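# Follow operating card steps 1-3, lever left at HOLD

## Task

Carry out steps 1, 2 and 3 from the operating card and finish with the lever in its HOLD position. The task fails if the UNDER or OVER light turns on at any point, or if any control gets a hard push or pull that lasts too long. Finishing while still gripping a control can also fail it. The console is loose on the table, so avoid lifting or tilting it visibly and letting it fall back. At the end, open the grippers and move both arms away from the console.

## Robot and tools

Robot: two arms, left_arm and right_arm, each with a six-joint arm and a parallel gripper. The only camera images are cam_left_wrist and cam_right_wrist, both 504x504 pixels and in that order, one on each wrist. Calibration data for each camera (intrinsics K, distortion D, T_world_to_cam) is supplied, and a result reports any camera whose numbers have changed. Expect a few millimetres and a fraction of a degree of error.

World frame: one frame is shared by both arms. Its origin sits on the table surface midway between the arms. +x points out across the table, +z points up, and left_arm is mounted on the +y side. The names left and right refer to the arms, not to sides of an image.

Gripper frame: each gripper's fingers extend along its own +z axis and close along its own y axis. The reported end_effector_position is the point between the pads when closed, roughly 2 cm short of the fingertips. When the fingers close, the tips move about 10 mm further along +z.

execute_actions(actions): actions is a list of actions. Each action is a table of 0 to 15 rows, and each row lasts one control step of 1/30 s. A table with fewer than 15 rows repeats its final row until 15 steps have passed. Every row holds exactly 14 numbers in [-1, 1], always for both arms: left_arm dx, dy, dz, rx, ry, rz, opening, followed by the same seven for right_arm. dx..rz are offsets, not poses, expressed in that gripper's own axes and measured from the gripper's measured pose when the action began. Every row counts from that starting pose, not from the row before it. For the first action in a call, the start is the pose in the most recent result. Scale: 1.0 equals 0.6 m of translation or 180 degrees of rotation, and rx, ry, rz form one rotation vector. opening is absolute: +1 is fully open (0.084 m) and -1 is closed. On each step the command is clipped to at most 70 mm and 16 degrees from the measured pose, so a distant target may need several actions. Position takes priority over orientation. An empty list simply returns the current state and images.

move(target, speed, blocking): target is a single row of 14 numbers laid out as above. Its entries are gripper-frame offsets from the pose in this scene's latest result that contains one, and opening is absolute and applied at the start. Each gripper travels in a straight line, and both arms finish together after 0.5 to 10 s; anything longer is cut off at 10 s before reaching the target. speed is the top path speed in m/s, from 0.002 to 0.5 (default 0.25), and the turning limit is twice that value in rad/s. Neither obstacles nor the other arm slow the path, and the real gripper may lag, drift or overshoot the speed, mostly near full reach. Faster contact hits harder, and a target set further past a contact pushes harder. blocking=false returns after 0.5 s while motion continues; check it with wait(0), and note that other moves and execute_actions are refused until a result shows the move has ended. The result includes a move: line whose ending is one of done, off_target, moving, held or fault, plus limits (paced: the pose was clipped; held: a check blocked steps, after which the arm may jump faster). It also gives each gripper's remaining distance to its pose.

wait(seconds): 0 to 10 s. Arms keep their last command, and a running move continues. stop(): brakes a running move, which needs space to stop. zoom_image(camera, region): camera is cam_left_wrist or cam_right_wrist, and region is [x0, y0, x1, y1] in pixels from the top-left, no larger than 504 by 504. show_instructions(): displays the operating card pages. finished_scene(scene): ends scene number scene (1 or 2) permanently, so only call it once the goal is met and stable.

Results: a state line per arm gives position in metres, orientation as quat wxyz, and linear and angular velocities, all in the world frame; printed positions can be off, especially at long reach. Hand target lines show the pose the controller is currently driving toward. grip_measured is the measured finger opening on the opening scale; commanding a value below it squeezes, and a larger gap squeezes harder, up to about 24 N per pad. A pose unreachable line means the clearance check changed or blocked that arm's command. Joint torque readings include drive effort even in free air and contain offsets and noise. Warning lines: MOTOR HOT (from 65 °C), OVER-TEMPERATURE FAULT (80 °C, brakes engaged until cooled), TORQUE FAULT (a joint hit its load limit; the arm backs off, waits 10 s and skips the rest of the call). Load limits in N m: waist 57, shoulder 57, elbow 47.5, forearm roll 25.6, wrist pitch 18, wrist roll 18.

Avoid: the UNDER or OVER light turning on; strong or sustained pressure on any control; finishing with a gripper still closed on a control; lifting or tilting the console and letting it fall back; knocking anything off the table; the arms striking or pushing each other; fast impacts; holding loads long enough to overheat motors. To keep an arm still, send zeros for its offsets (after first sending any correction back to its desired pose) and keep its opening at the value it needs. The simulation runs on while you compose replies, holding the last command.

Each tool is called after ">>>" by a JSON object that holds its "fn" and its "kwargs".

Reference images:

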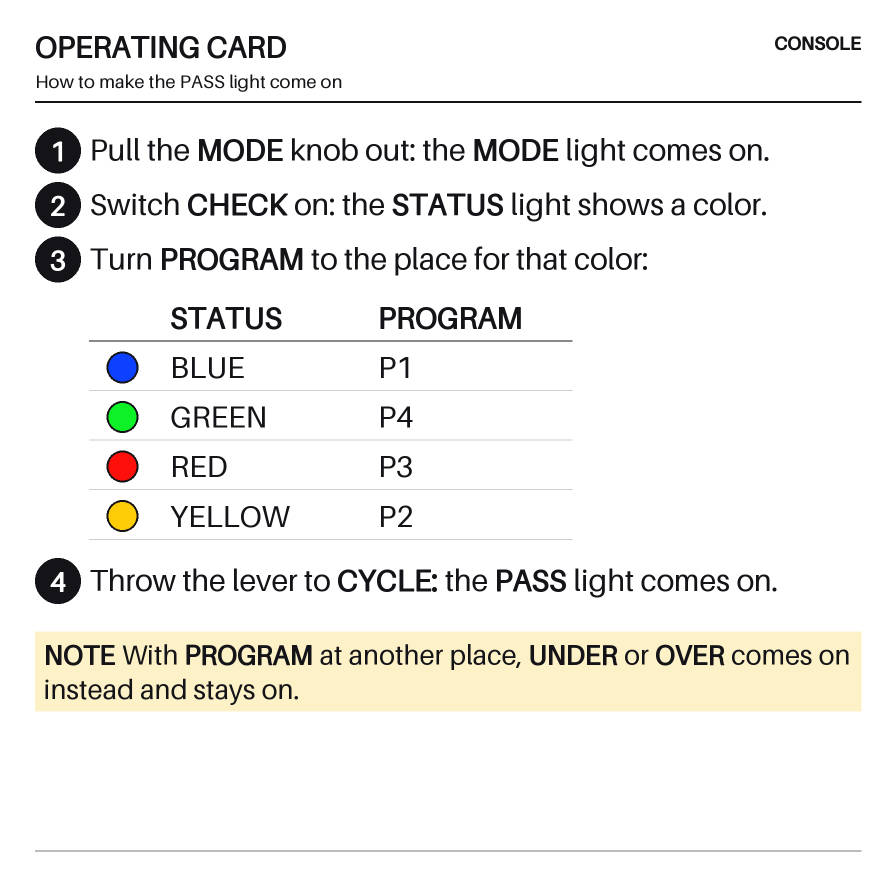

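## Session

>>> {"fn": "execute_actions", "kwargs": {"actions": []}}

Scene clock: 0.00 s.
left_arm: end_effector_position=(+0.6830, +0.4844, +0.1217) grip_measured=+1.00 end_effector_quat_wxyz=(+0.197, +0.140, +0.812, +0.531) end_effector_velocity=(+0.001, -0.000, +0.001) end_effector_angular_velocity=(+0.000, -0.002, -0.000) | right_arm: end_effector_position=(+0.0698, -0.0736, +0.3539) grip_measured=+1.00 end_effector_quat_wxyz=(+0.603, +0.019, +0.791, +0.103) end_effector_velocity=(-0.000, +0.001, +0.001) end_effector_angular_velocity=(+0.003, +0.001, +0.001)
Joint positions: left_arm=[-0.09  -1.061 -1.425 -1.229  1.052 -1.387  0.084] | right_arm=[ 1.775 -0.138 -0.536 -1.262 -1.423 -0.198  0.084]
Joint velocities: left_arm=[-0.     0.002 -0.001  0.     0.     0.     0.   ] | right_arm=[-0.     0.001 -0.002 -0.001 -0.    -0.    -0.   ]
Joint torques (N m, as the arm reports them, + toward a larger angle): no reading
Motor temperatures (°C, as the motors report them): left_arm=[26 24 27 24 32 28] | right_arm=[23 23 27 27 27 28]
Hand target (left_arm): +0.683, +0.484, +0.122; +0.197, +0.140, +0.812, +0.531
Hand target (right_arm): +0.070, -0.074, +0.354; +0.603, +0.019, +0.791, +0.103

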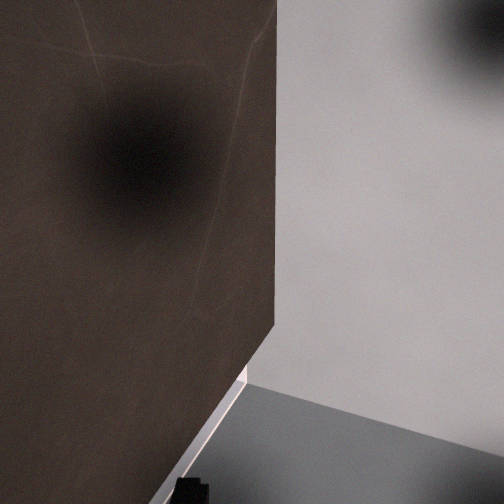

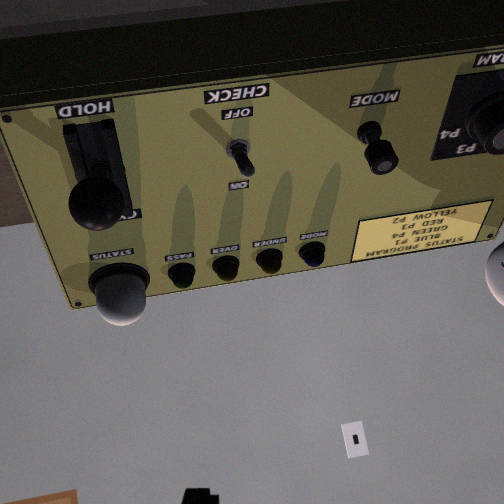

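>>> {"fn": "move", "kwargs": {"target": [0,0,0,0,0,0,1,-0.169,0.138,0.105,0.245,-0.085,0.929,1], "speed": 0.4}}

Scene clock: 18.90 s.
left_arm: end_effector_position=(+0.6830, +0.4844, +0.1217) grip_measured=+1.00 end_effector_quat_wxyz=(+0.197, +0.140, +0.812, +0.531) end_effector_velocity=(+0.000, +0.000, +0.001) end_effector_angular_velocity=(+0.000, -0.001, -0.000) | right_arm: end_effector_position=(+0.1502, +0.0004, +0.4501) grip_measured=+1.00 end_effector_quat_wxyz=(-0.001, +0.923, -0.001, +0.384) end_effector_velocity=(+0.000, +0.001, +0.001) end_effector_angular_velocity=(+0.015, -0.002, -0.007)
Joint positions: left_arm=[-0.09  -1.061 -1.425 -1.229  1.052 -1.387  0.084] | right_arm=[ 1.376 -0.022 -0.958 -0.905 -1.125  2.041  0.084]
Joint velocities: left_arm=[ 0.     0.001 -0.     0.001 -0.     0.     0.   ] | right_arm=[-0.     0.002  0.001 -0.005  0.003  0.016 -0.   ]
Joint torques (N m, as the arm reports them, + toward a larger angle): left_arm=[  2.73  59.69 -12.86   1.01   0.95   0.62] | right_arm=[ -2.95  32.59 -17.42  -1.46  -0.59   0.22]
Motor temperatures (°C, as the motors report them): left_arm=[26 24 27 24 32 28] | right_arm=[23 23 27 27 27 28]
Hand target (left_arm): +0.683, +0.484, +0.122; +0.197, +0.140, +0.812, +0.531
Hand target (right_arm): +0.150, +0.000, +0.450; -0.001, +0.923, -0.001, +0.384
Off the commanded pose (left_arm): 0.000 m, 0 deg.
Off the commanded pose (right_arm): 0.001 m, 0 deg.
move: done
camera_calibration (this result's frames):
cam_left_wrist: T_world_to_cam=[[0.0110788, 0.404384, 0.914522, -0.282068], [0.881165, -0.436277, 0.182239, -0.348134], [0.47268, 0.803826, -0.361162, -0.536132], [0, 0, 0, 1]] pos_world=[0.563307, 0.393137, 0.12777]
cam_right_wrist: T_world_to_cam=[[0.00776278, -0.999733, -0.0217858, 0.0469049], [-0.717255, 0.0096138, -0.696744, 0.484845], [0.696767, 0.0210346, -0.716989, 0.346042], [0, 0, 0, 1]] pos_world=[0.106283, 0.0349523, 0.586943]

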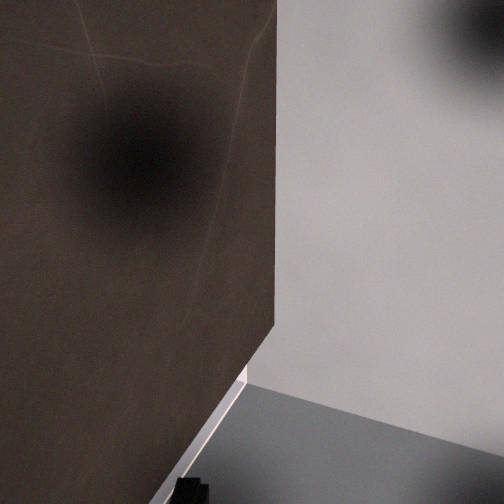

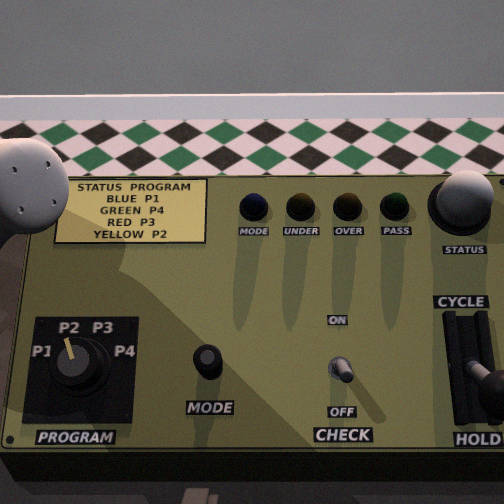

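>>> {"fn": "move", "kwargs": {"target": [0.114,0.261,-0.446,0.336,0.518,-0.492,-1,0.022,-0.125,0.475,0,-0.117,0,1], "speed": 0.35}}

Scene clock: 66.90 s.
left_arm: end_effector_position=(+0.5008, +0.3609, +0.3503) grip_measured=-1.00 end_effector_quat_wxyz=(+0.184, +0.682, -0.683, +0.184) end_effector_velocity=(-0.002, -0.001, +0.001) end_effector_angular_velocity=(-0.010, -0.003, +0.009) | right_arm: end_effector_position=(+0.3615, +0.0744, +0.2586) grip_measured=+1.00 end_effector_quat_wxyz=(-0.000, +0.978, -0.001, +0.209) end_effector_velocity=(+0.001, -0.000, -0.001) end_effector_angular_velocity=(-0.001, +0.003, -0.001)
Joint positions: left_arm=[ 0.245 -0.447 -1.33  -3.701  1.128 -0.95   0.   ] | right_arm=[ 0.879 -0.531 -1.258 -0.664 -0.614  1.581  0.084]
Joint velocities: left_arm=[ 0.004  0.007  0.01  -0.013 -0.002  0.004  0.   ] | right_arm=[-0.003 -0.004 -0.003  0.005 -0.    -0.006  0.   ]
Joint torques (N m, as the arm reports them, + toward a larger angle): left_arm=[  1.01  43.83 -16.98  -0.53   0.15   0.4 ] | right_arm=[ -1.96  58.61 -16.74  -0.4   -0.04   0.11]
Motor temperatures (°C, as the motors report them): left_arm=[26 25 27 24 32 28] | right_arm=[23 23 28 27 27 28]
Hand target (left_arm): +0.501, +0.361, +0.350; +0.185, +0.682, -0.683, +0.185
Hand target (right_arm): +0.362, +0.074, +0.258; -0.000, +0.978, -0.001, +0.209
Off the commanded pose (left_arm): 0.001 m, 0 deg.
Off the commanded pose (right_arm): 0.001 m, 0 deg.
move: done
camera_calibration (this result's frames):
cam_left_wrist: T_world_to_cam=[[-0.999956, -0.00897537, 0.0028388, 0.535667], [-0.00919324, 0.866217, -0.499583, -0.0684427], [0.00202492, -0.499587, -0.866261, 0.614873], [0, 0, 0, 1]] pos_world=[0.533769, 0.371277, 0.496927]
cam_right_wrist: T_world_to_cam=[[-0.000428965, -0.999736, -0.0229899, 0.118293], [-0.919447, 0.00943423, -0.3931, 0.496915], [0.393213, 0.0209694, -0.919208, 0.221953], [0, 0, 0, 1]] pos_world=[0.369664, 0.10892, 0.402078]

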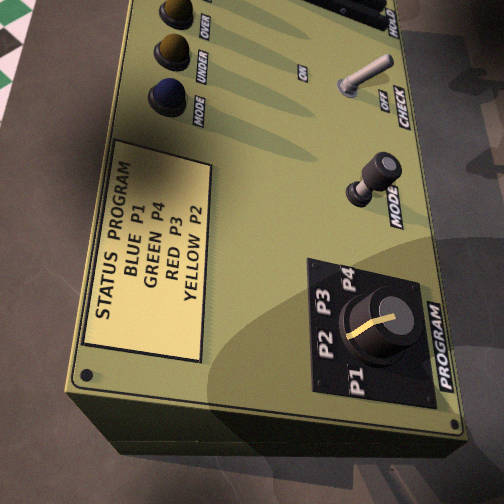

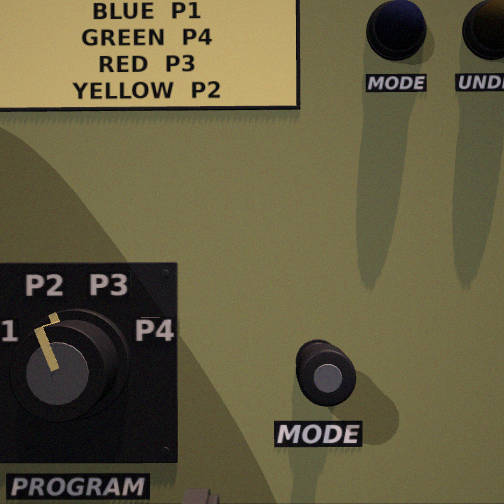

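>>> {"fn": "move", "kwargs": {"target": [0.079,-0.015,0.417,0,0,0,-1,0.010,-0.014,0.15,0,0,0,0.2], "speed": 0.2}}

Scene clock: 86.03 s.
left_arm: end_effector_position=(+0.5095, +0.1943, +0.1577) grip_measured=-1.00 end_effector_quat_wxyz=(+0.184, +0.682, -0.683, +0.184) end_effector_velocity=(-0.000, -0.002, -0.003) end_effector_angular_velocity=(-0.001, +0.002, -0.001) | right_arm: end_effector_position=(+0.4036, +0.0826, +0.1790) grip_measured=+0.19 end_effector_quat_wxyz=(-0.000, +0.978, -0.001, +0.209) end_effector_velocity=(+0.001, +0.001, -0.000) end_effector_angular_velocity=(+0.001, -0.001, +0.001)
Joint positions: left_arm=[-0.04  -0.659 -1.155 -4.013  0.717 -0.809  0.   ] | right_arm=[ 0.826 -0.703 -1.323 -0.777 -0.512  1.666  0.052]
Joint velocities: left_arm=[-0.002 -0.005  0.    -0.005 -0.002  0.003  0.   ] | right_arm=[-0.    -0.001 -0.002 -0.001  0.     0.    -0.   ]
Joint torques (N m, as the arm reports them, + toward a larger angle): left_arm=[  1.48  51.09 -14.96   0.66   0.26   0.58] | right_arm=[ -1.97  63.6  -15.12  -0.92  -0.06   0.24]
Motor temperatures (°C, as the motors report them): left_arm=[26 25 27 24 32 28] | right_arm=[23 24 28 27 27 28]
Hand target (left_arm): +0.509, +0.194, +0.157; +0.184, +0.682, -0.683, +0.184
Hand target (right_arm): +0.404, +0.083, +0.179; -0.000, +0.978, -0.001, +0.209
Off the commanded pose (left_arm): 0.001 m, 0 deg.
Off the commanded pose (right_arm): 0.000 m, 0 deg.
move: done
camera_calibration (this result's frames):
cam_left_wrist: T_world_to_cam=[[-0.99995, -0.00947991, 0.00307269, 0.543473], [-0.00974863, 0.866567, -0.498965, -0.0201408], [0.00206745, -0.49897, -0.866617, 0.364699], [0, 0, 0, 1]] pos_world=[0.542495, 0.20458, 0.304335]
cam_right_wrist: T_world_to_cam=[[-0.00022468, -0.999733, -0.0231038, 0.124698], [-0.91964, 0.00928086, -0.392653, 0.504257], [0.392762, 0.0211589, -0.919397, 0.132247], [0, 0, 0, 1]] pos_world=[0.411822, 0.117186, 0.322466]

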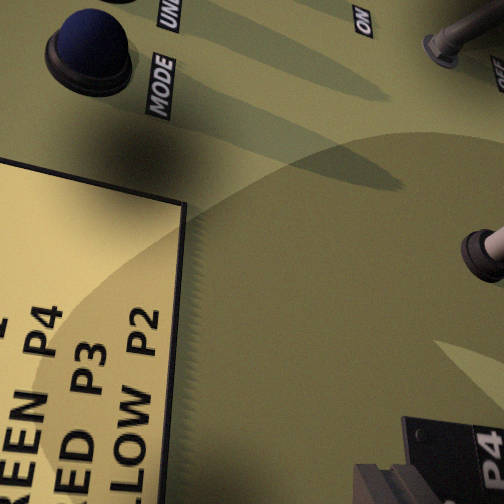

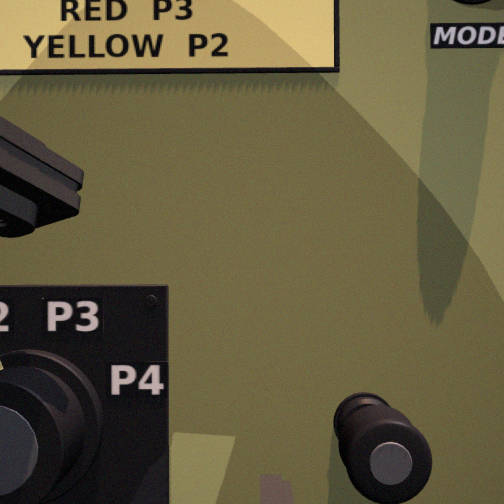

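>>> {"fn": "move", "kwargs": {"target": [0,0,0.03,0,0,0,-1,0,0.005,0.06,0,0,0,0.2], "speed": 0.05}}

Scene clock: 95.70 s.
left_arm: end_effector_position=(+0.5095, +0.1853, +0.1422) grip_measured=-1.00 end_effector_quat_wxyz=(+0.184, +0.682, -0.683, +0.184) end_effector_velocity=(+0.001, -0.000, -0.000) end_effector_angular_velocity=(-0.000, -0.002, +0.001) | right_arm: end_effector_position=(+0.4182, +0.0796, +0.1464) grip_measured=+0.19 end_effector_quat_wxyz=(-0.000, +0.978, -0.001, +0.209) end_effector_velocity=(+0.001, +0.001, -0.002) end_effector_angular_velocity=(+0.001, -0.000, -0.001)
Joint positions: left_arm=[-0.056 -0.686 -1.154 -4.047  0.694 -0.783  0.   ] | right_arm=[ 0.804 -0.764 -1.339 -0.84  -0.472  1.717  0.052]
Joint velocities: left_arm=[-0.001 -0.001 -0.001 -0.003 -0.002  0.001  0.   ] | right_arm=[-0.    -0.005 -0.003 -0.004  0.002  0.005 -0.   ]
Joint torques (N m, as the arm reports them, + toward a larger angle): left_arm=[  0.6   51.1  -14.53  -0.52   0.19   0.63] | right_arm=[ -2.51  66.68 -15.29  -0.73  -0.26   0.3 ]
Motor temperatures (°C, as the motors report them): left_arm=[26 25 27 24 32 28] | right_arm=[23 24 28 27 27 28]
Hand target (left_arm): +0.509, +0.185, +0.142; +0.184, +0.682, -0.683, +0.184
Hand target (right_arm): +0.418, +0.080, +0.146; -0.000, +0.978, -0.001, +0.209
Off the commanded pose (left_arm): 0.000 m, 0 deg.
Off the commanded pose (right_arm): 0.000 m, 0 deg.
move: done
camera_calibration (this result's frames):
cam_left_wrist: T_world_to_cam=[[-0.99995, -0.00951135, 0.00304056, 0.543435], [-0.00975998, 0.866598, -0.498912, -0.0200953], [0.00211039, -0.498917, -0.866647, 0.346783], [0, 0, 0, 1]] pos_world=[0.54248, 0.195599, 0.288861]
cam_right_wrist: T_world_to_cam=[[-0.000133376, -0.999731, -0.0232086, 0.120929], [-0.919753, 0.00923195, -0.392388, 0.504858], [0.392497, 0.0212939, -0.919507, 0.0967561], [0, 0, 0, 1]] pos_world=[0.426385, 0.114176, 0.289875]

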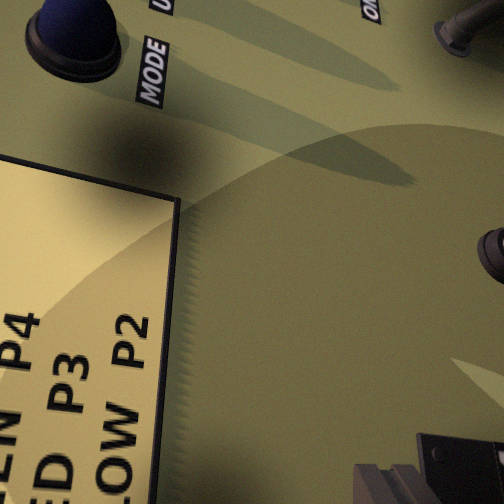

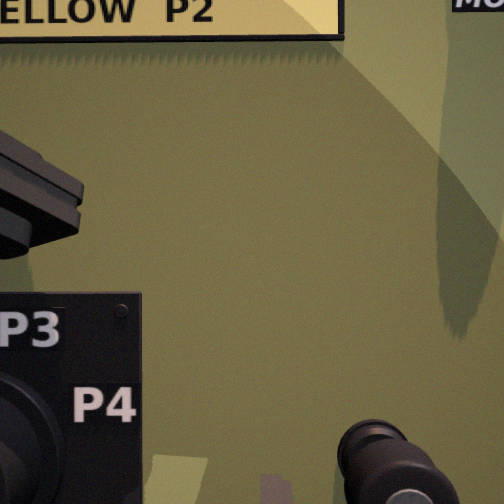

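>>> {"fn": "move", "kwargs": {"target": [0,0,0.013,0,0,0,-1,0,0.0025,0.05,0,0,0,0.2], "speed": 0.03}}

Scene clock: 101.33 s.
left_arm: end_effector_position=(+0.5095, +0.1805, +0.1383) grip_measured=-1.00 end_effector_quat_wxyz=(+0.186, +0.681, -0.683, +0.186) end_effector_velocity=(-0.001, -0.000, -0.000) end_effector_angular_velocity=(+0.000, -0.000, -0.001) | right_arm: end_effector_position=(+0.4303, +0.0781, +0.1193) grip_measured=+0.19 end_effector_quat_wxyz=(-0.001, +0.978, -0.001, +0.209) end_effector_velocity=(+0.001, +0.001, -0.003) end_effector_angular_velocity=(+0.000, -0.000, +0.001)
Joint positions: left_arm=[-0.062 -0.694 -1.155 -4.061  0.691 -0.772  0.   ] | right_arm=[ 0.787 -0.819 -1.36  -0.894 -0.443  1.761  0.052]
Joint velocities: left_arm=[-0.001  0.     0.002 -0.002 -0.002  0.002  0.   ] | right_arm=[-0.001 -0.006 -0.004 -0.005  0.002  0.004 -0.   ]
Joint torques (N m, as the arm reports them, + toward a larger angle): left_arm=[-12.04   7.06  -8.45  -0.37  -4.34   0.77] | right_arm=[ -1.82  69.88 -15.37  -0.98  -0.31   0.51]
Motor temperatures (°C, as the motors report them): left_arm=[26 25 27 24 32 28] | right_arm=[23 24 28 27 27 28]
Hand target (left_arm): +0.509, +0.181, +0.135; +0.184, +0.682, -0.683, +0.184
Hand target (right_arm): +0.430, +0.078, +0.119; -0.001, +0.978, -0.001, +0.209
Off the commanded pose (left_arm): 0.003 m, 0 deg.
Off the commanded pose (right_arm): 0.000 m, 0 deg.
move: done
camera_calibration (this result's frames):
cam_left_wrist: T_world_to_cam=[[-0.999969, -0.00742671, 0.00275658, 0.543086], [-0.00780573, 0.864394, -0.502755, -0.0179817], [0.00135104, -0.502761, -0.864425, 0.341784], [0, 0, 0, 1]] pos_world=[0.542467, 0.191412, 0.284909]
cam_right_wrist: T_world_to_cam=[[-0.0000790433, -0.99973, -0.0232526, 0.118775], [-0.91985, 0.00919397, -0.392162, 0.505365], [0.39227, 0.0213579, -0.919602, 0.0672212], [0, 0, 0, 1]] pos_world=[0.438501, 0.112661, 0.262764]

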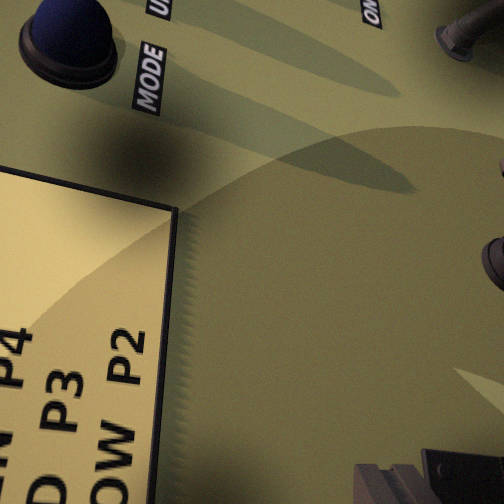

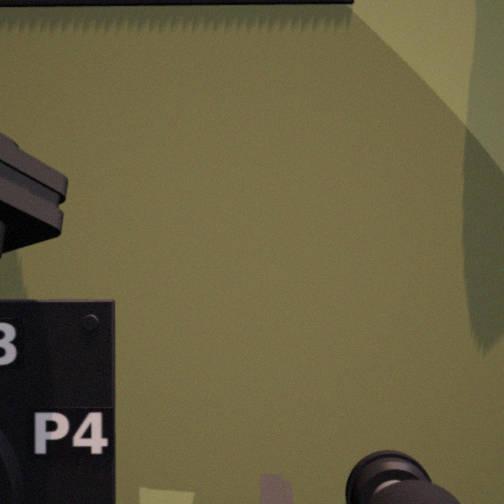

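>>> {"fn": "execute_actions", "kwargs": {"actions": [[[0,0,0.0012,0,0,0,-1,0,0,0,0,0,0,0.1],[0,0,0.0012,0,0,0,-1,0,0,0,0,0,0,0.0],[0,0,0.0012,0,0,0,-1,0,0,0,0,0,0,-0.1],[0,0,0.0012,0,0,0,-1,0,0,0,0,0,0,-0.2],[0,0,0.0012,0,0,0,-1,0,0,0,0,0,0,-0.25],[0,0,0.0012,0,0,0,-1,0,0,0,0,0,0,-0.3],[0,0,0.0012,0,0,0,-1,0,0,0,0,0,0,-0.33]]]}}

Scene clock: 104.97 s.
left_arm: end_effector_position=(+0.5094, +0.1800, +0.1386) grip_measured=-1.00 end_effector_quat_wxyz=(+0.186, +0.681, -0.684, +0.186) end_effector_velocity=(-0.000, -0.000, -0.001) end_effector_angular_velocity=(-0.001, +0.003, -0.001) | right_arm: end_effector_position=(+0.4303, +0.0781, +0.1193) grip_measured=-0.34 end_effector_quat_wxyz=(-0.001, +0.978, -0.001, +0.209) end_effector_velocity=(+0.001, +0.000, +0.001) end_effector_angular_velocity=(+0.001, -0.001, -0.000)
Joint positions: left_arm=[-0.063 -0.693 -1.155 -4.063  0.691 -0.771  0.   ] | right_arm=[ 0.787 -0.819 -1.36  -0.894 -0.443  1.761  0.029]
Joint velocities: left_arm=[-0.    -0.003 -0.001  0.     0.002 -0.     0.   ] | right_arm=[-0.001  0.001 -0.001 -0.    -0.    -0.    -0.002]
Joint torques (N m, as the arm reports them, + toward a larger angle): left_arm=[-13.25  17.01  -9.52  -1.04  -3.33   0.64] | right_arm=[ -1.36  68.17 -14.53  -1.16  -0.07   0.26]
Motor temperatures (°C, as the motors report them): left_arm=[26 25 27 24 32 28] | right_arm=[23 24 28 27 27 28]
Hand target (left_arm): +0.509, +0.180, +0.138; +0.186, +0.681, -0.683, +0.186
Hand target (right_arm): +0.430, +0.078, +0.119; -0.001, +0.978, -0.001, +0.209
Off the commanded pose (left_arm): 0.001 m, 0 deg.
Off the commanded pose (right_arm): 0.000 m, 0 deg.
camera_calibration (this result's frames):
cam_left_wrist: T_world_to_cam=[[-0.999974, -0.00694855, 0.00211445, 0.543034], [-0.00706835, 0.864036, -0.503381, -0.0175749], [0.00167081, -0.503383, -0.864062, 0.341725], [0, 0, 0, 1]] pos_world=[0.542324, 0.190977, 0.285276]
cam_right_wrist: T_world_to_cam=[[-0.0000794271, -0.99973, -0.0232512, 0.118774], [-0.91985, 0.00919383, -0.392163, 0.505365], [0.392271, 0.0213565, -0.919602, 0.0672135], [0, 0, 0, 1]] pos_world=[0.438503, 0.11266, 0.262757]

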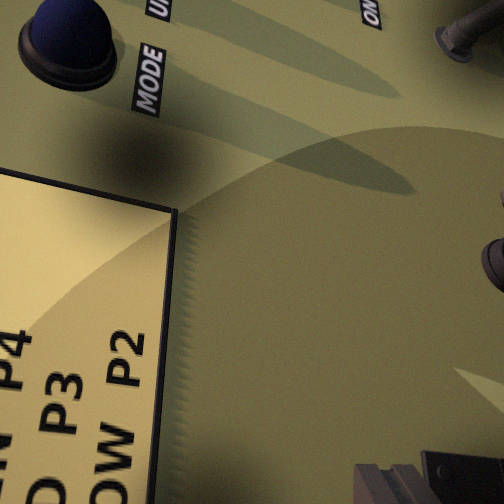

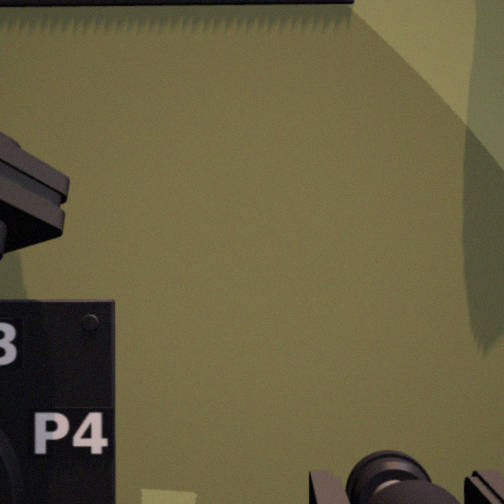

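Still pressing hard; back off the left a bit and close the right.

>>> {"fn": "execute_actions", "kwargs": {"actions": [[[0,0,-0.002,0,0,0,-1,0,0,0,0,0,0,-0.37],[0,0,-0.002,0,0,0,-1,0,0,0,0,0,0,-0.4],[0,0,-0.002,0,0,0,-1,0,0,0,0,0,0,-0.43],[0,0,-0.002,0,0,0,-1,0,0,0,0,0,0,-0.46],[0,0,-0.002,0,0,0,-1,0,0,0,0,0,0,-0.5],[0,0,-0.002,0,0,0,-1,0,0,0,0,0,0,-0.55],[0,0,-0.002,0,0,0,-1,0,0,0,0,0,0,-0.6],[0,0,-0.002,0,0,0,-1,0,0,0,0,0,0,-0.7],[0,0,-0.002,0,0,0,-1,0,0,0,0,0,0,-0.8]]]}}

Scene clock: 108.40 s.
left_arm: end_effector_position=(+0.5093, +0.1803, +0.1393) grip_measured=-1.00 end_effector_quat_wxyz=(+0.186, +0.681, -0.684, +0.186) end_effector_velocity=(-0.000, +0.001, -0.000) end_effector_angular_velocity=(-0.001, +0.002, +0.000) | right_arm: end_effector_position=(+0.4302, +0.0782, +0.1193) grip_measured=-0.45 end_effector_quat_wxyz=(-0.001, +0.978, -0.001, +0.209) end_effector_velocity=(+0.001, +0.000, +0.001) end_effector_angular_velocity=(+0.001, -0.002, +0.000)
Joint positions: left_arm=[-0.062 -0.692 -1.154 -4.061  0.692 -0.772  0.   ] | right_arm=[ 0.787 -0.819 -1.36  -0.894 -0.443  1.761  0.025]
Joint velocities: left_arm=[ 0.002 -0.    -0.     0.001  0.002 -0.     0.   ] | right_arm=[-0.001  0.001 -0.001 -0.001 -0.    -0.    -0.   ]
Joint torques (N m, as the arm reports them, + toward a larger angle): left_arm=[ -0.44  29.5  -10.38  -0.37  -2.67   0.54] | right_arm=[ -1.48  65.32 -14.62  -0.88  -0.52   0.5 ]
Motor temperatures (°C, as the motors report them): left_arm=[26 25 27 24 32 28] | right_arm=[23 24 28 27 27 28]
Hand target (left_arm): +0.509, +0.181, +0.140; +0.186, +0.681, -0.684, +0.186
Hand target (right_arm): +0.430, +0.078, +0.119; -0.001, +0.978, -0.001, +0.209
Off the commanded pose (left_arm): 0.000 m, 0 deg.
Off the commanded pose (right_arm): 0.000 m, 0 deg.
camera_calibration (this result's frames):
cam_left_wrist: T_world_to_cam=[[-0.999974, -0.00675492, 0.00247735, 0.542782], [-0.0070839, 0.864106, -0.50326, -0.0175565], [0.00125879, -0.503264, -0.864132, 0.342688], [0, 0, 0, 1]] pos_world=[0.542212, 0.1913, 0.285947]
cam_right_wrist: T_world_to_cam=[[0.0000277292, -0.999725, -0.0234422, 0.118832], [-0.919848, 0.00917029, -0.392168, 0.505362], [0.392275, 0.0215742, -0.919595, 0.067227], [0, 0, 0, 1]] pos_world=[0.438481, 0.112715, 0.262794]

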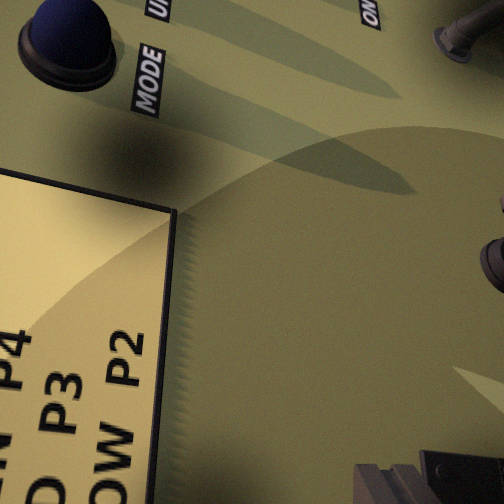

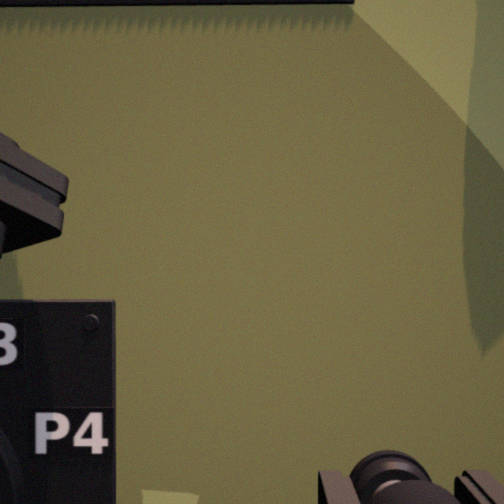

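Good; ~35 N hold. Pull 6 mm.

>>> {"fn": "move", "kwargs": {"target": [0,0,0,0,0,0,-1,0,0,-0.01,0,0,0,-1], "speed": 0.01}}

Scene clock: 110.63 s.
left_arm: end_effector_position=(+0.5094, +0.1804, +0.1395) grip_measured=-1.00 end_effector_quat_wxyz=(+0.186, +0.681, -0.684, +0.186) end_effector_velocity=(+0.000, +0.000, -0.000) end_effector_angular_velocity=(+0.000, +0.000, +0.001) | right_arm: end_effector_position=(+0.4279, +0.0782, +0.1246) grip_measured=-0.45 end_effector_quat_wxyz=(-0.001, +0.978, -0.001, +0.209) end_effector_velocity=(-0.001, -0.000, +0.003) end_effector_angular_velocity=(-0.000, -0.000, +0.001)
Joint positions: left_arm=[-0.062 -0.692 -1.154 -4.061  0.692 -0.772  0.   ] | right_arm=[ 0.79  -0.808 -1.355 -0.884 -0.448  1.753  0.025]
Joint velocities: left_arm=[ 0.    -0.001 -0.001 -0.    -0.    -0.     0.   ] | right_arm=[ 0.001  0.006  0.003  0.004 -0.002 -0.005  0.   ]
Joint torques (N m, as the arm reports them, + toward a larger angle): left_arm=[  2.5   32.85 -12.09  -0.09  -2.73   0.49] | right_arm=[ -2.51  71.71 -14.27  -0.84  -1.14   0.38]
Motor temperatures (°C, as the motors report them): left_arm=[26 25 27 24 32 28] | right_arm=[23 24 28 27 27 28]
Hand target (left_arm): +0.509, +0.180, +0.139; +0.186, +0.681, -0.684, +0.186
Hand target (right_arm): +0.428, +0.078, +0.125; -0.001, +0.978, -0.001, +0.209
Off the commanded pose (left_arm): 0.000 m, 0 deg.
Off the commanded pose (right_arm): 0.000 m, 0 deg.
move: done
camera_calibration (this result's frames):
cam_left_wrist: T_world_to_cam=[[-0.999974, -0.00683678, 0.00224533, 0.542931], [-0.00703784, 0.864097, -0.503275, -0.017574], [0.0015006, -0.503278, -0.864123, 0.342716], [0, 0, 0, 1]] pos_world=[0.542279, 0.191379, 0.286085]
cam_right_wrist: T_world_to_cam=[[-0.000114422, -0.999729, -0.0232581, 0.118961], [-0.919767, 0.00923322, -0.392357, 0.505301], [0.392465, 0.0213472, -0.919519, 0.0729413], [0, 0, 0, 1]] pos_world=[0.436146, 0.112706, 0.268096]

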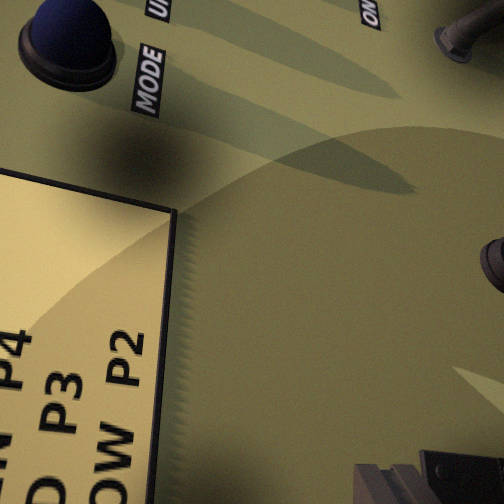

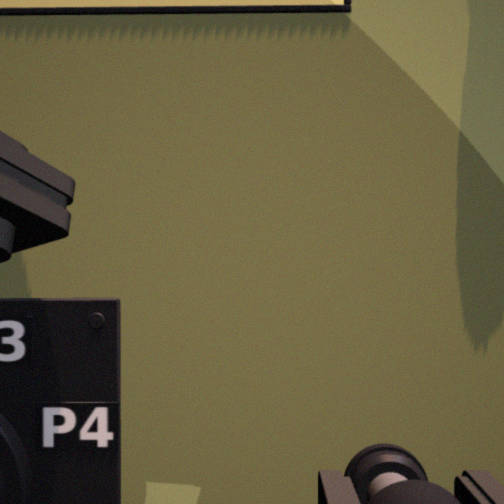

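>>> {"fn": "move", "kwargs": {"target": [0,0,0,0,0,0,-1,0,0,-0.008,0,0,0,-1], "speed": 0.01}}

Scene clock: 112.93 s.
left_arm: end_effector_position=(+0.5093, +0.1804, +0.1394) grip_measured=-1.00 end_effector_quat_wxyz=(+0.186, +0.681, -0.684, +0.186) end_effector_velocity=(+0.000, -0.000, -0.000) end_effector_angular_velocity=(+0.000, +0.000, -0.000) | right_arm: end_effector_position=(+0.4261, +0.0782, +0.1289) grip_measured=-0.45 end_effector_quat_wxyz=(-0.001, +0.978, -0.001, +0.209) end_effector_velocity=(-0.000, -0.001, +0.002) end_effector_angular_velocity=(+0.001, +0.001, -0.003)
Joint positions: left_arm=[-0.062 -0.692 -1.154 -4.061  0.692 -0.772  0.   ] | right_arm=[ 0.793 -0.799 -1.351 -0.877 -0.452  1.746  0.025]
Joint velocities: left_arm=[-0.    -0.001 -0.001  0.     0.    -0.     0.   ] | right_arm=[-0.     0.004  0.002  0.006 -0.001 -0.004  0.   ]
Joint torques (N m, as the arm reports them, + toward a larger angle): left_arm=[ -0.85  30.54 -10.72   0.69  -2.87   0.31] | right_arm=[ -3.17  65.   -13.96  -1.27  -0.09   0.33]
Motor temperatures (°C, as the motors report them): left_arm=[26 25 27 24 32 28] | right_arm=[23 24 28 27 27 28]
Hand target (left_arm): +0.509, +0.180, +0.139; +0.186, +0.681, -0.684, +0.186
Hand target (right_arm): +0.426, +0.078, +0.129; -0.001, +0.978, -0.001, +0.209
Off the commanded pose (left_arm): 0.000 m, 0 deg.
Off the commanded pose (right_arm): 0.000 m, 0 deg.
move: done
camera_calibration (this result's frames):
cam_left_wrist: T_world_to_cam=[[-0.999974, -0.00680393, 0.00236871, 0.542853], [-0.00707156, 0.864101, -0.503268, -0.0175686], [0.0013774, -0.503272, -0.864127, 0.342713], [0, 0, 0, 1]] pos_world=[0.542243, 0.191352, 0.28602]
cam_right_wrist: T_world_to_cam=[[-0.000161976, -0.999729, -0.0232603, 0.119136], [-0.919667, 0.00928319, -0.392588, 0.505283], [0.392698, 0.0213281, -0.91942, 0.0775045], [0, 0, 0, 1]] pos_world=[0.434276, 0.11276, 0.272399]

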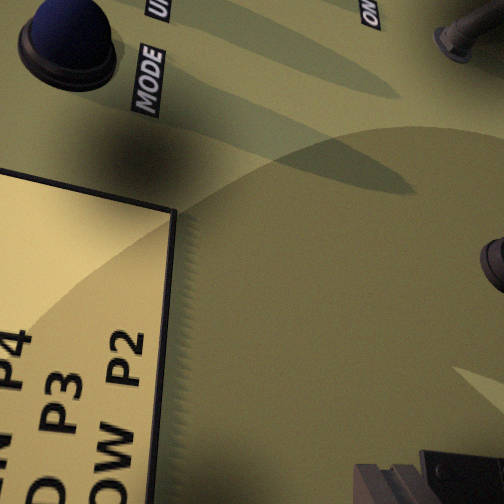

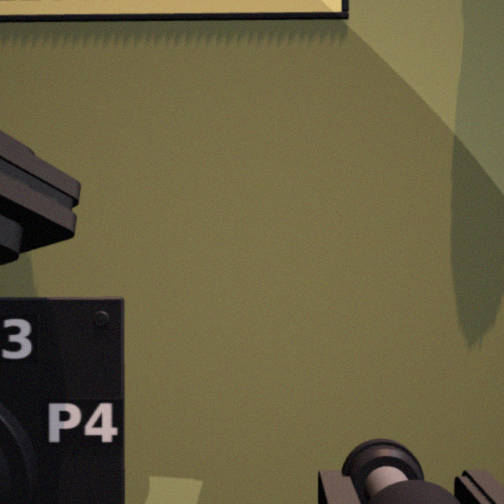

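>>> {"fn": "move", "kwargs": {"target": [0,0,0,0,0,0,-1,0,0,-0.008,0,0,0,-1], "speed": 0.01}}

Scene clock: 114.77 s.
left_arm: end_effector_position=(+0.5093, +0.1804, +0.1394) grip_measured=-1.00 end_effector_quat_wxyz=(+0.186, +0.681, -0.684, +0.186) end_effector_velocity=(-0.000, -0.000, +0.000) end_effector_angular_velocity=(-0.000, -0.001, -0.001) | right_arm: end_effector_position=(+0.4243, +0.0782, +0.1328) grip_measured=-0.45 end_effector_quat_wxyz=(-0.001, +0.978, -0.001, +0.209) end_effector_velocity=(-0.001, +0.001, +0.003) end_effector_angular_velocity=(+0.000, -0.000, +0.001)
Joint positions: left_arm=[-0.062 -0.692 -1.154 -4.061  0.692 -0.772  0.   ] | right_arm=[ 0.795 -0.79  -1.347 -0.869 -0.456  1.74   0.025]
Joint velocities: left_arm=[-0.     0.001  0.     0.     0.     0.001  0.   ] | right_arm=[ 0.002  0.005  0.001  0.005 -0.003 -0.004 -0.   ]
Joint torques (N m, as the arm reports them, + toward a larger angle): left_arm=[  2.75  30.17 -11.65   0.37  -2.65   0.65] | right_arm=[  0.55  65.3  -13.43   0.    -0.34   0.31]
Motor temperatures (°C, as the motors report them): left_arm=[26 25 27 24 32 28] | right_arm=[23 24 28 27 27 28]
Hand target (left_arm): +0.509, +0.180, +0.139; +0.186, +0.681, -0.684, +0.186
Hand target (right_arm): +0.424, +0.078, +0.133; -0.001, +0.978, -0.001, +0.209
Off the commanded pose (left_arm): 0.000 m, 0 deg.
Off the commanded pose (right_arm): 0.001 m, 0 deg.
move: done
camera_calibration (this result's frames):
cam_left_wrist: T_world_to_cam=[[-0.999974, -0.00681113, 0.0023238, 0.542881], [-0.00705517, 0.864095, -0.503278, -0.0175663], [0.00141991, -0.503282, -0.864121, 0.342719], [0, 0, 0, 1]] pos_world=[0.542257, 0.191361, 0.286048]
cam_right_wrist: T_world_to_cam=[[-0.000160384, -0.999727, -0.0233476, 0.119186], [-0.919717, 0.0093133, -0.392471, 0.505203], [0.392582, 0.0214102, -0.919468, 0.0818516], [0, 0, 0, 1]] pos_world=[0.43253, 0.112695, 0.27632]

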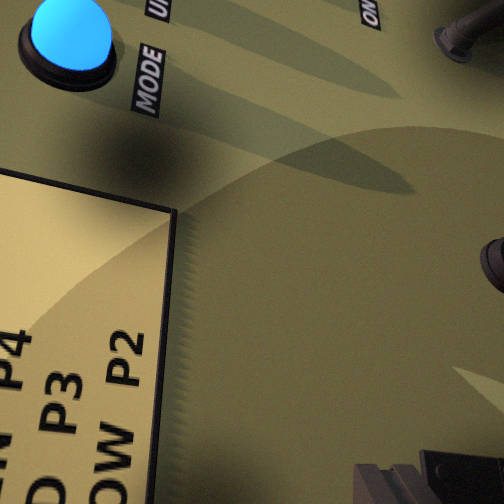

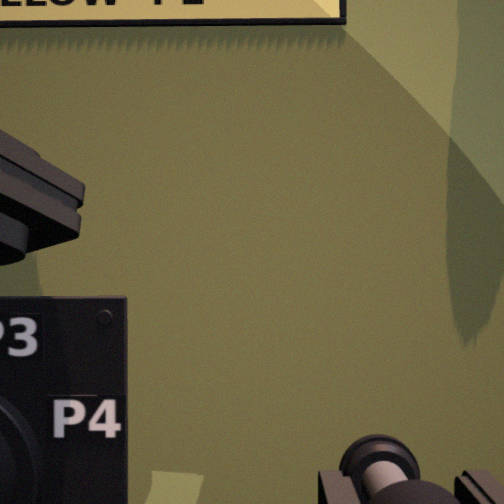

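>>> {"fn": "execute_actions", "kwargs": {"actions": [[[0,0,0,0,0,0,-1,0,0,0,0,0,0,0.1]]]}}

>>> {"fn": "move", "kwargs": {"target": [0,0,0,0,0,0,-1,0,0,-0.075,0,0,0,0.1], "speed": 0.1}}

>>> {"fn": "move", "kwargs": {"target": [0,0,0,0,0,0,-1,-0.08,0.2,0,0,0,0,-1], "speed": 0.2}}

Scene clock: 123.70 s.
left_arm: end_effector_position=(+0.5093, +0.1804, +0.1394) grip_measured=-1.00 end_effector_quat_wxyz=(+0.186, +0.681, -0.684, +0.186) end_effector_velocity=(-0.001, -0.000, -0.000) end_effector_angular_velocity=(+0.000, +0.001, -0.001) | right_arm: end_effector_position=(+0.4243, +0.0782, +0.1329) grip_measured=+0.09 end_effector_quat_wxyz=(-0.001, +0.978, -0.001, +0.209) end_effector_velocity=(+0.000, +0.000, -0.000) end_effector_angular_velocity=(+0.001, +0.000, +0.000)
Joint positions: left_arm=[-0.062 -0.692 -1.154 -4.061  0.692 -0.772  0.   ] | right_arm=[ 0.795 -0.79  -1.347 -0.869 -0.456  1.74   0.048]
Joint velocities: left_arm=[-0.     0.001  0.002  0.     0.    -0.     0.   ] | right_arm=[-0.    -0.001 -0.    -0.001  0.001  0.     0.001]
Joint torques (N m, as the arm reports them, + toward a larger angle): left_arm=[ -0.07  29.56 -12.48   0.06  -3.     0.6 ] | right_arm=[ -2.1   66.58 -15.28  -1.17  -0.2    0.41]
Motor temperatures (°C, as the motors report them): left_arm=[26 25 27 24 32 28] | right_arm=[23 24 28 27 27 28]
Hand target (left_arm): +0.509, +0.180, +0.139; +0.186, +0.681, -0.684, +0.186
Hand target (right_arm): +0.424, +0.078, +0.133; -0.001, +0.978, -0.001, +0.209
Off the commanded pose (left_arm): 0.000 m, 0 deg.
Off the commanded pose (right_arm): 0.000 m, 0 deg.
camera_calibration (this result's frames):
cam_left_wrist: T_world_to_cam=[[-0.999974, -0.00682078, 0.00232682, 0.542879], [-0.00706506, 0.864109, -0.503255, -0.0175778], [0.00142197, -0.503259, -0.864135, 0.342703], [0, 0, 0, 1]] pos_world=[0.542254, 0.19136, 0.286032]
cam_right_wrist: T_world_to_cam=[[-0.000158103, -0.999729, -0.0232863, 0.119199], [-0.919696, 0.00928827, -0.392521, 0.505182], [0.392631, 0.0213542, -0.919448, 0.0819244], [0, 0, 0, 1]] pos_world=[0.432467, 0.112725, 0.276396]

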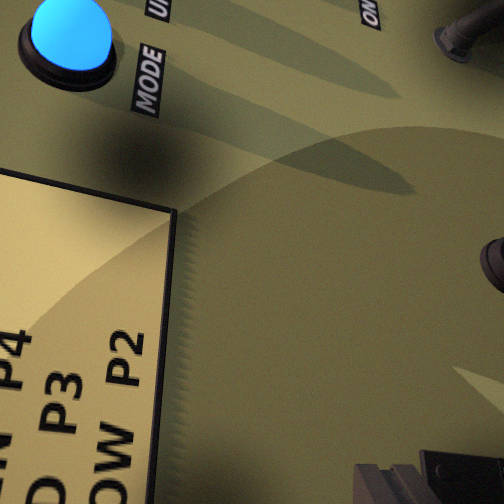

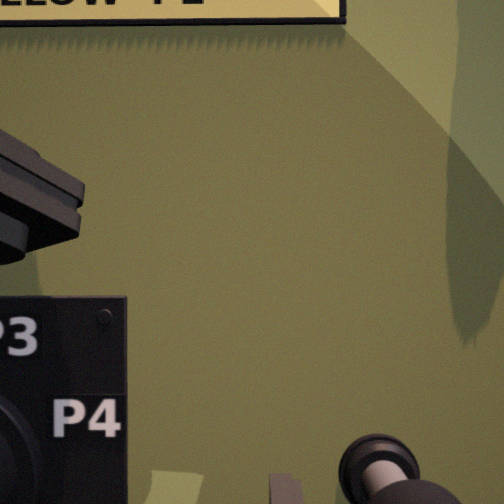

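Scene clock: 124.67 s.
left_arm: end_effector_position=(+0.5093, +0.1804, +0.1394) grip_measured=-1.00 end_effector_quat_wxyz=(+0.186, +0.681, -0.684, +0.186) end_effector_velocity=(+0.000, -0.000, +0.000) end_effector_angular_velocity=(-0.000, +0.000, -0.000) | right_arm: end_effector_position=(+0.4061, +0.0782, +0.1736) grip_measured=+0.09 end_effector_quat_wxyz=(-0.000, +0.978, -0.001, +0.209) end_effector_velocity=(-0.001, -0.000, +0.002) end_effector_angular_velocity=(-0.001, -0.000, +0.001)
Joint positions: left_arm=[-0.062 -0.692 -1.154 -4.061  0.692 -0.772  0.   ] | right_arm=[ 0.819 -0.706 -1.314 -0.794 -0.5    1.678  0.048]
Joint velocities: left_arm=[-0.    -0.    -0.    -0.     0.001 -0.     0.   ] | right_arm=[ 0.001  0.004  0.002  0.003 -0.003 -0.004 -0.   ]
Joint torques (N m, as the arm reports them, + toward a larger angle): left_arm=[  2.22  32.02 -12.66   0.3   -2.69   0.69] | right_arm=[ -2.46  61.91 -16.06  -0.81  -0.13   0.29]
Motor temperatures (°C, as the motors report them): left_arm=[26 25 27 24 32 28] | right_arm=[23 24 28 27 27 28]
Hand target (left_arm): +0.509, +0.180, +0.139; +0.186, +0.681, -0.684, +0.186
Hand target (right_arm): +0.406, +0.078, +0.174; -0.001, +0.978, -0.001, +0.209
Off the commanded pose (left_arm): 0.000 m, 0 deg.
Off the commanded pose (right_arm): 0.000 m, 0 deg.
move: done
camera_calibration (this result's frames):
cam_left_wrist: T_world_to_cam=[[-0.999974, -0.0068204, 0.00232691, 0.542879], [-0.00706478, 0.864109, -0.503255, -0.0175779], [0.00142171, -0.503259, -0.864135, 0.342703], [0, 0, 0, 1]] pos_world=[0.542254, 0.19136, 0.286032]
cam_right_wrist: T_world_to_cam=[[-0.000245243, -0.999732, -0.0231276, 0.120153], [-0.919592, 0.00931172, -0.392765, 0.504416], [0.392875, 0.0211716, -0.919348, 0.126435], [0, 0, 0, 1]] pos_world=[0.414213, 0.112747, 0.317134]

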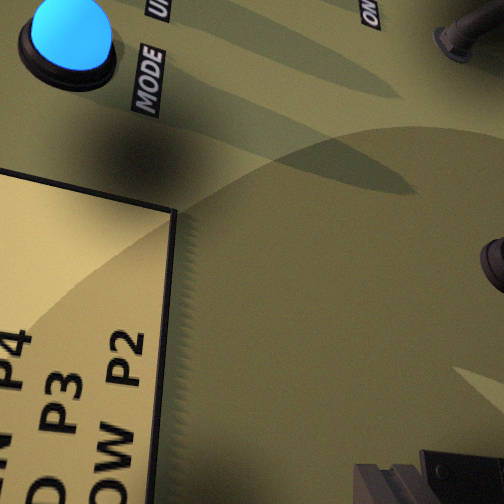

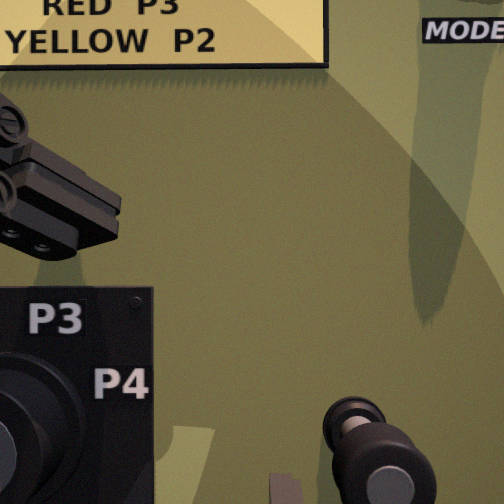

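Scene clock: 125.97 s.
left_arm: end_effector_position=(+0.5093, +0.1804, +0.1394) grip_measured=-1.00 end_effector_quat_wxyz=(+0.186, +0.681, -0.684, +0.186) end_effector_velocity=(-0.001, +0.000, -0.001) end_effector_angular_velocity=(+0.000, +0.002, +0.001) | right_arm: end_effector_position=(+0.3615, -0.0414, +0.1539) grip_measured=-1.00 end_effector_quat_wxyz=(-0.000, +0.978, -0.000, +0.208) end_effector_velocity=(+0.000, -0.002, +0.001) end_effector_angular_velocity=(+0.006, -0.015, -0.000)
Joint positions: left_arm=[-0.062 -0.692 -1.154 -4.061  0.692 -0.772  0.   ] | right_arm=[ 0.761 -0.5   -0.916 -1.145 -0.367  2.008  0.   ]
Joint velocities: left_arm=[ 0.    -0.001  0.001 -0.    -0.     0.     0.   ] | right_arm=[ 0.001  0.007  0.015 -0.063  0.002  0.065  0.   ]
Joint torques (N m, as the arm reports them, + toward a larger angle): left_arm=[  1.94  29.89 -11.04  -0.27  -2.69   0.6 ] | right_arm=[ -1.79  50.95 -15.    -0.56  -0.37  -0.01]
Motor temperatures (°C, as the motors report them): left_arm=[26 25 27 24 32 28] | right_arm=[23 24 28 27 27 28]
Hand target (left_arm): +0.509, +0.180, +0.139; +0.186, +0.681, -0.684, +0.186
Hand target (right_arm): +0.361, -0.042, +0.154; -0.000, +0.978, -0.001, +0.209
Off the commanded pose (left_arm): 0.000 m, 0 deg.
Off the commanded pose (right_arm): 0.001 m, 0 deg.
move: done
camera_calibration (this result's frames):
cam_left_wrist: T_world_to_cam=[[-0.999974, -0.00682058, 0.0023269, 0.542879], [-0.00706493, 0.864109, -0.503255, -0.0175778], [0.0014218, -0.503259, -0.864135, 0.342703], [0, 0, 0, 1]] pos_world=[0.542254, 0.19136, 0.286032]
cam_right_wrist: T_world_to_cam=[[-0.0001563, -0.99975, -0.0223731, -0.0000173578], [-0.920906, 0.00886461, -0.389684, 0.456842], [0.389785, 0.0205426, -0.920677, 0.129641], [0, 0, 0, 1]] pos_world=[0.370177, -0.00673026, 0.297382]

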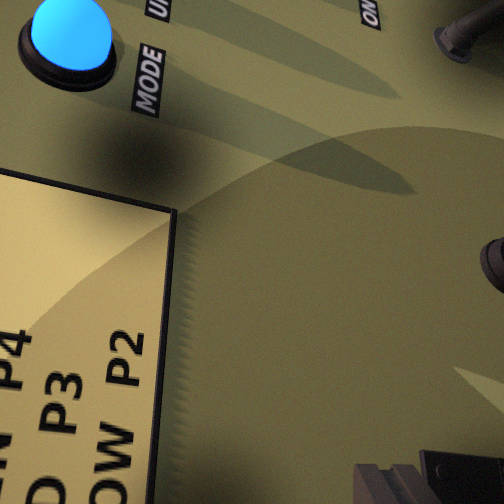

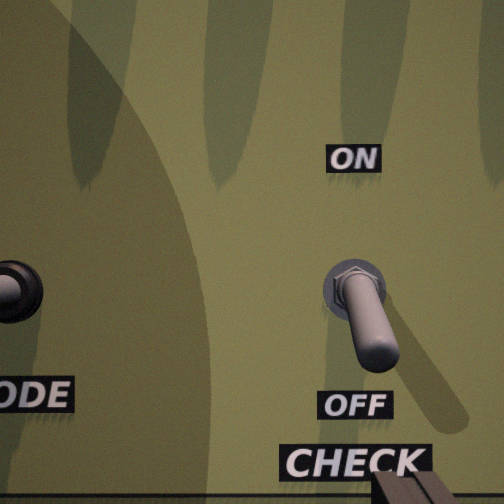

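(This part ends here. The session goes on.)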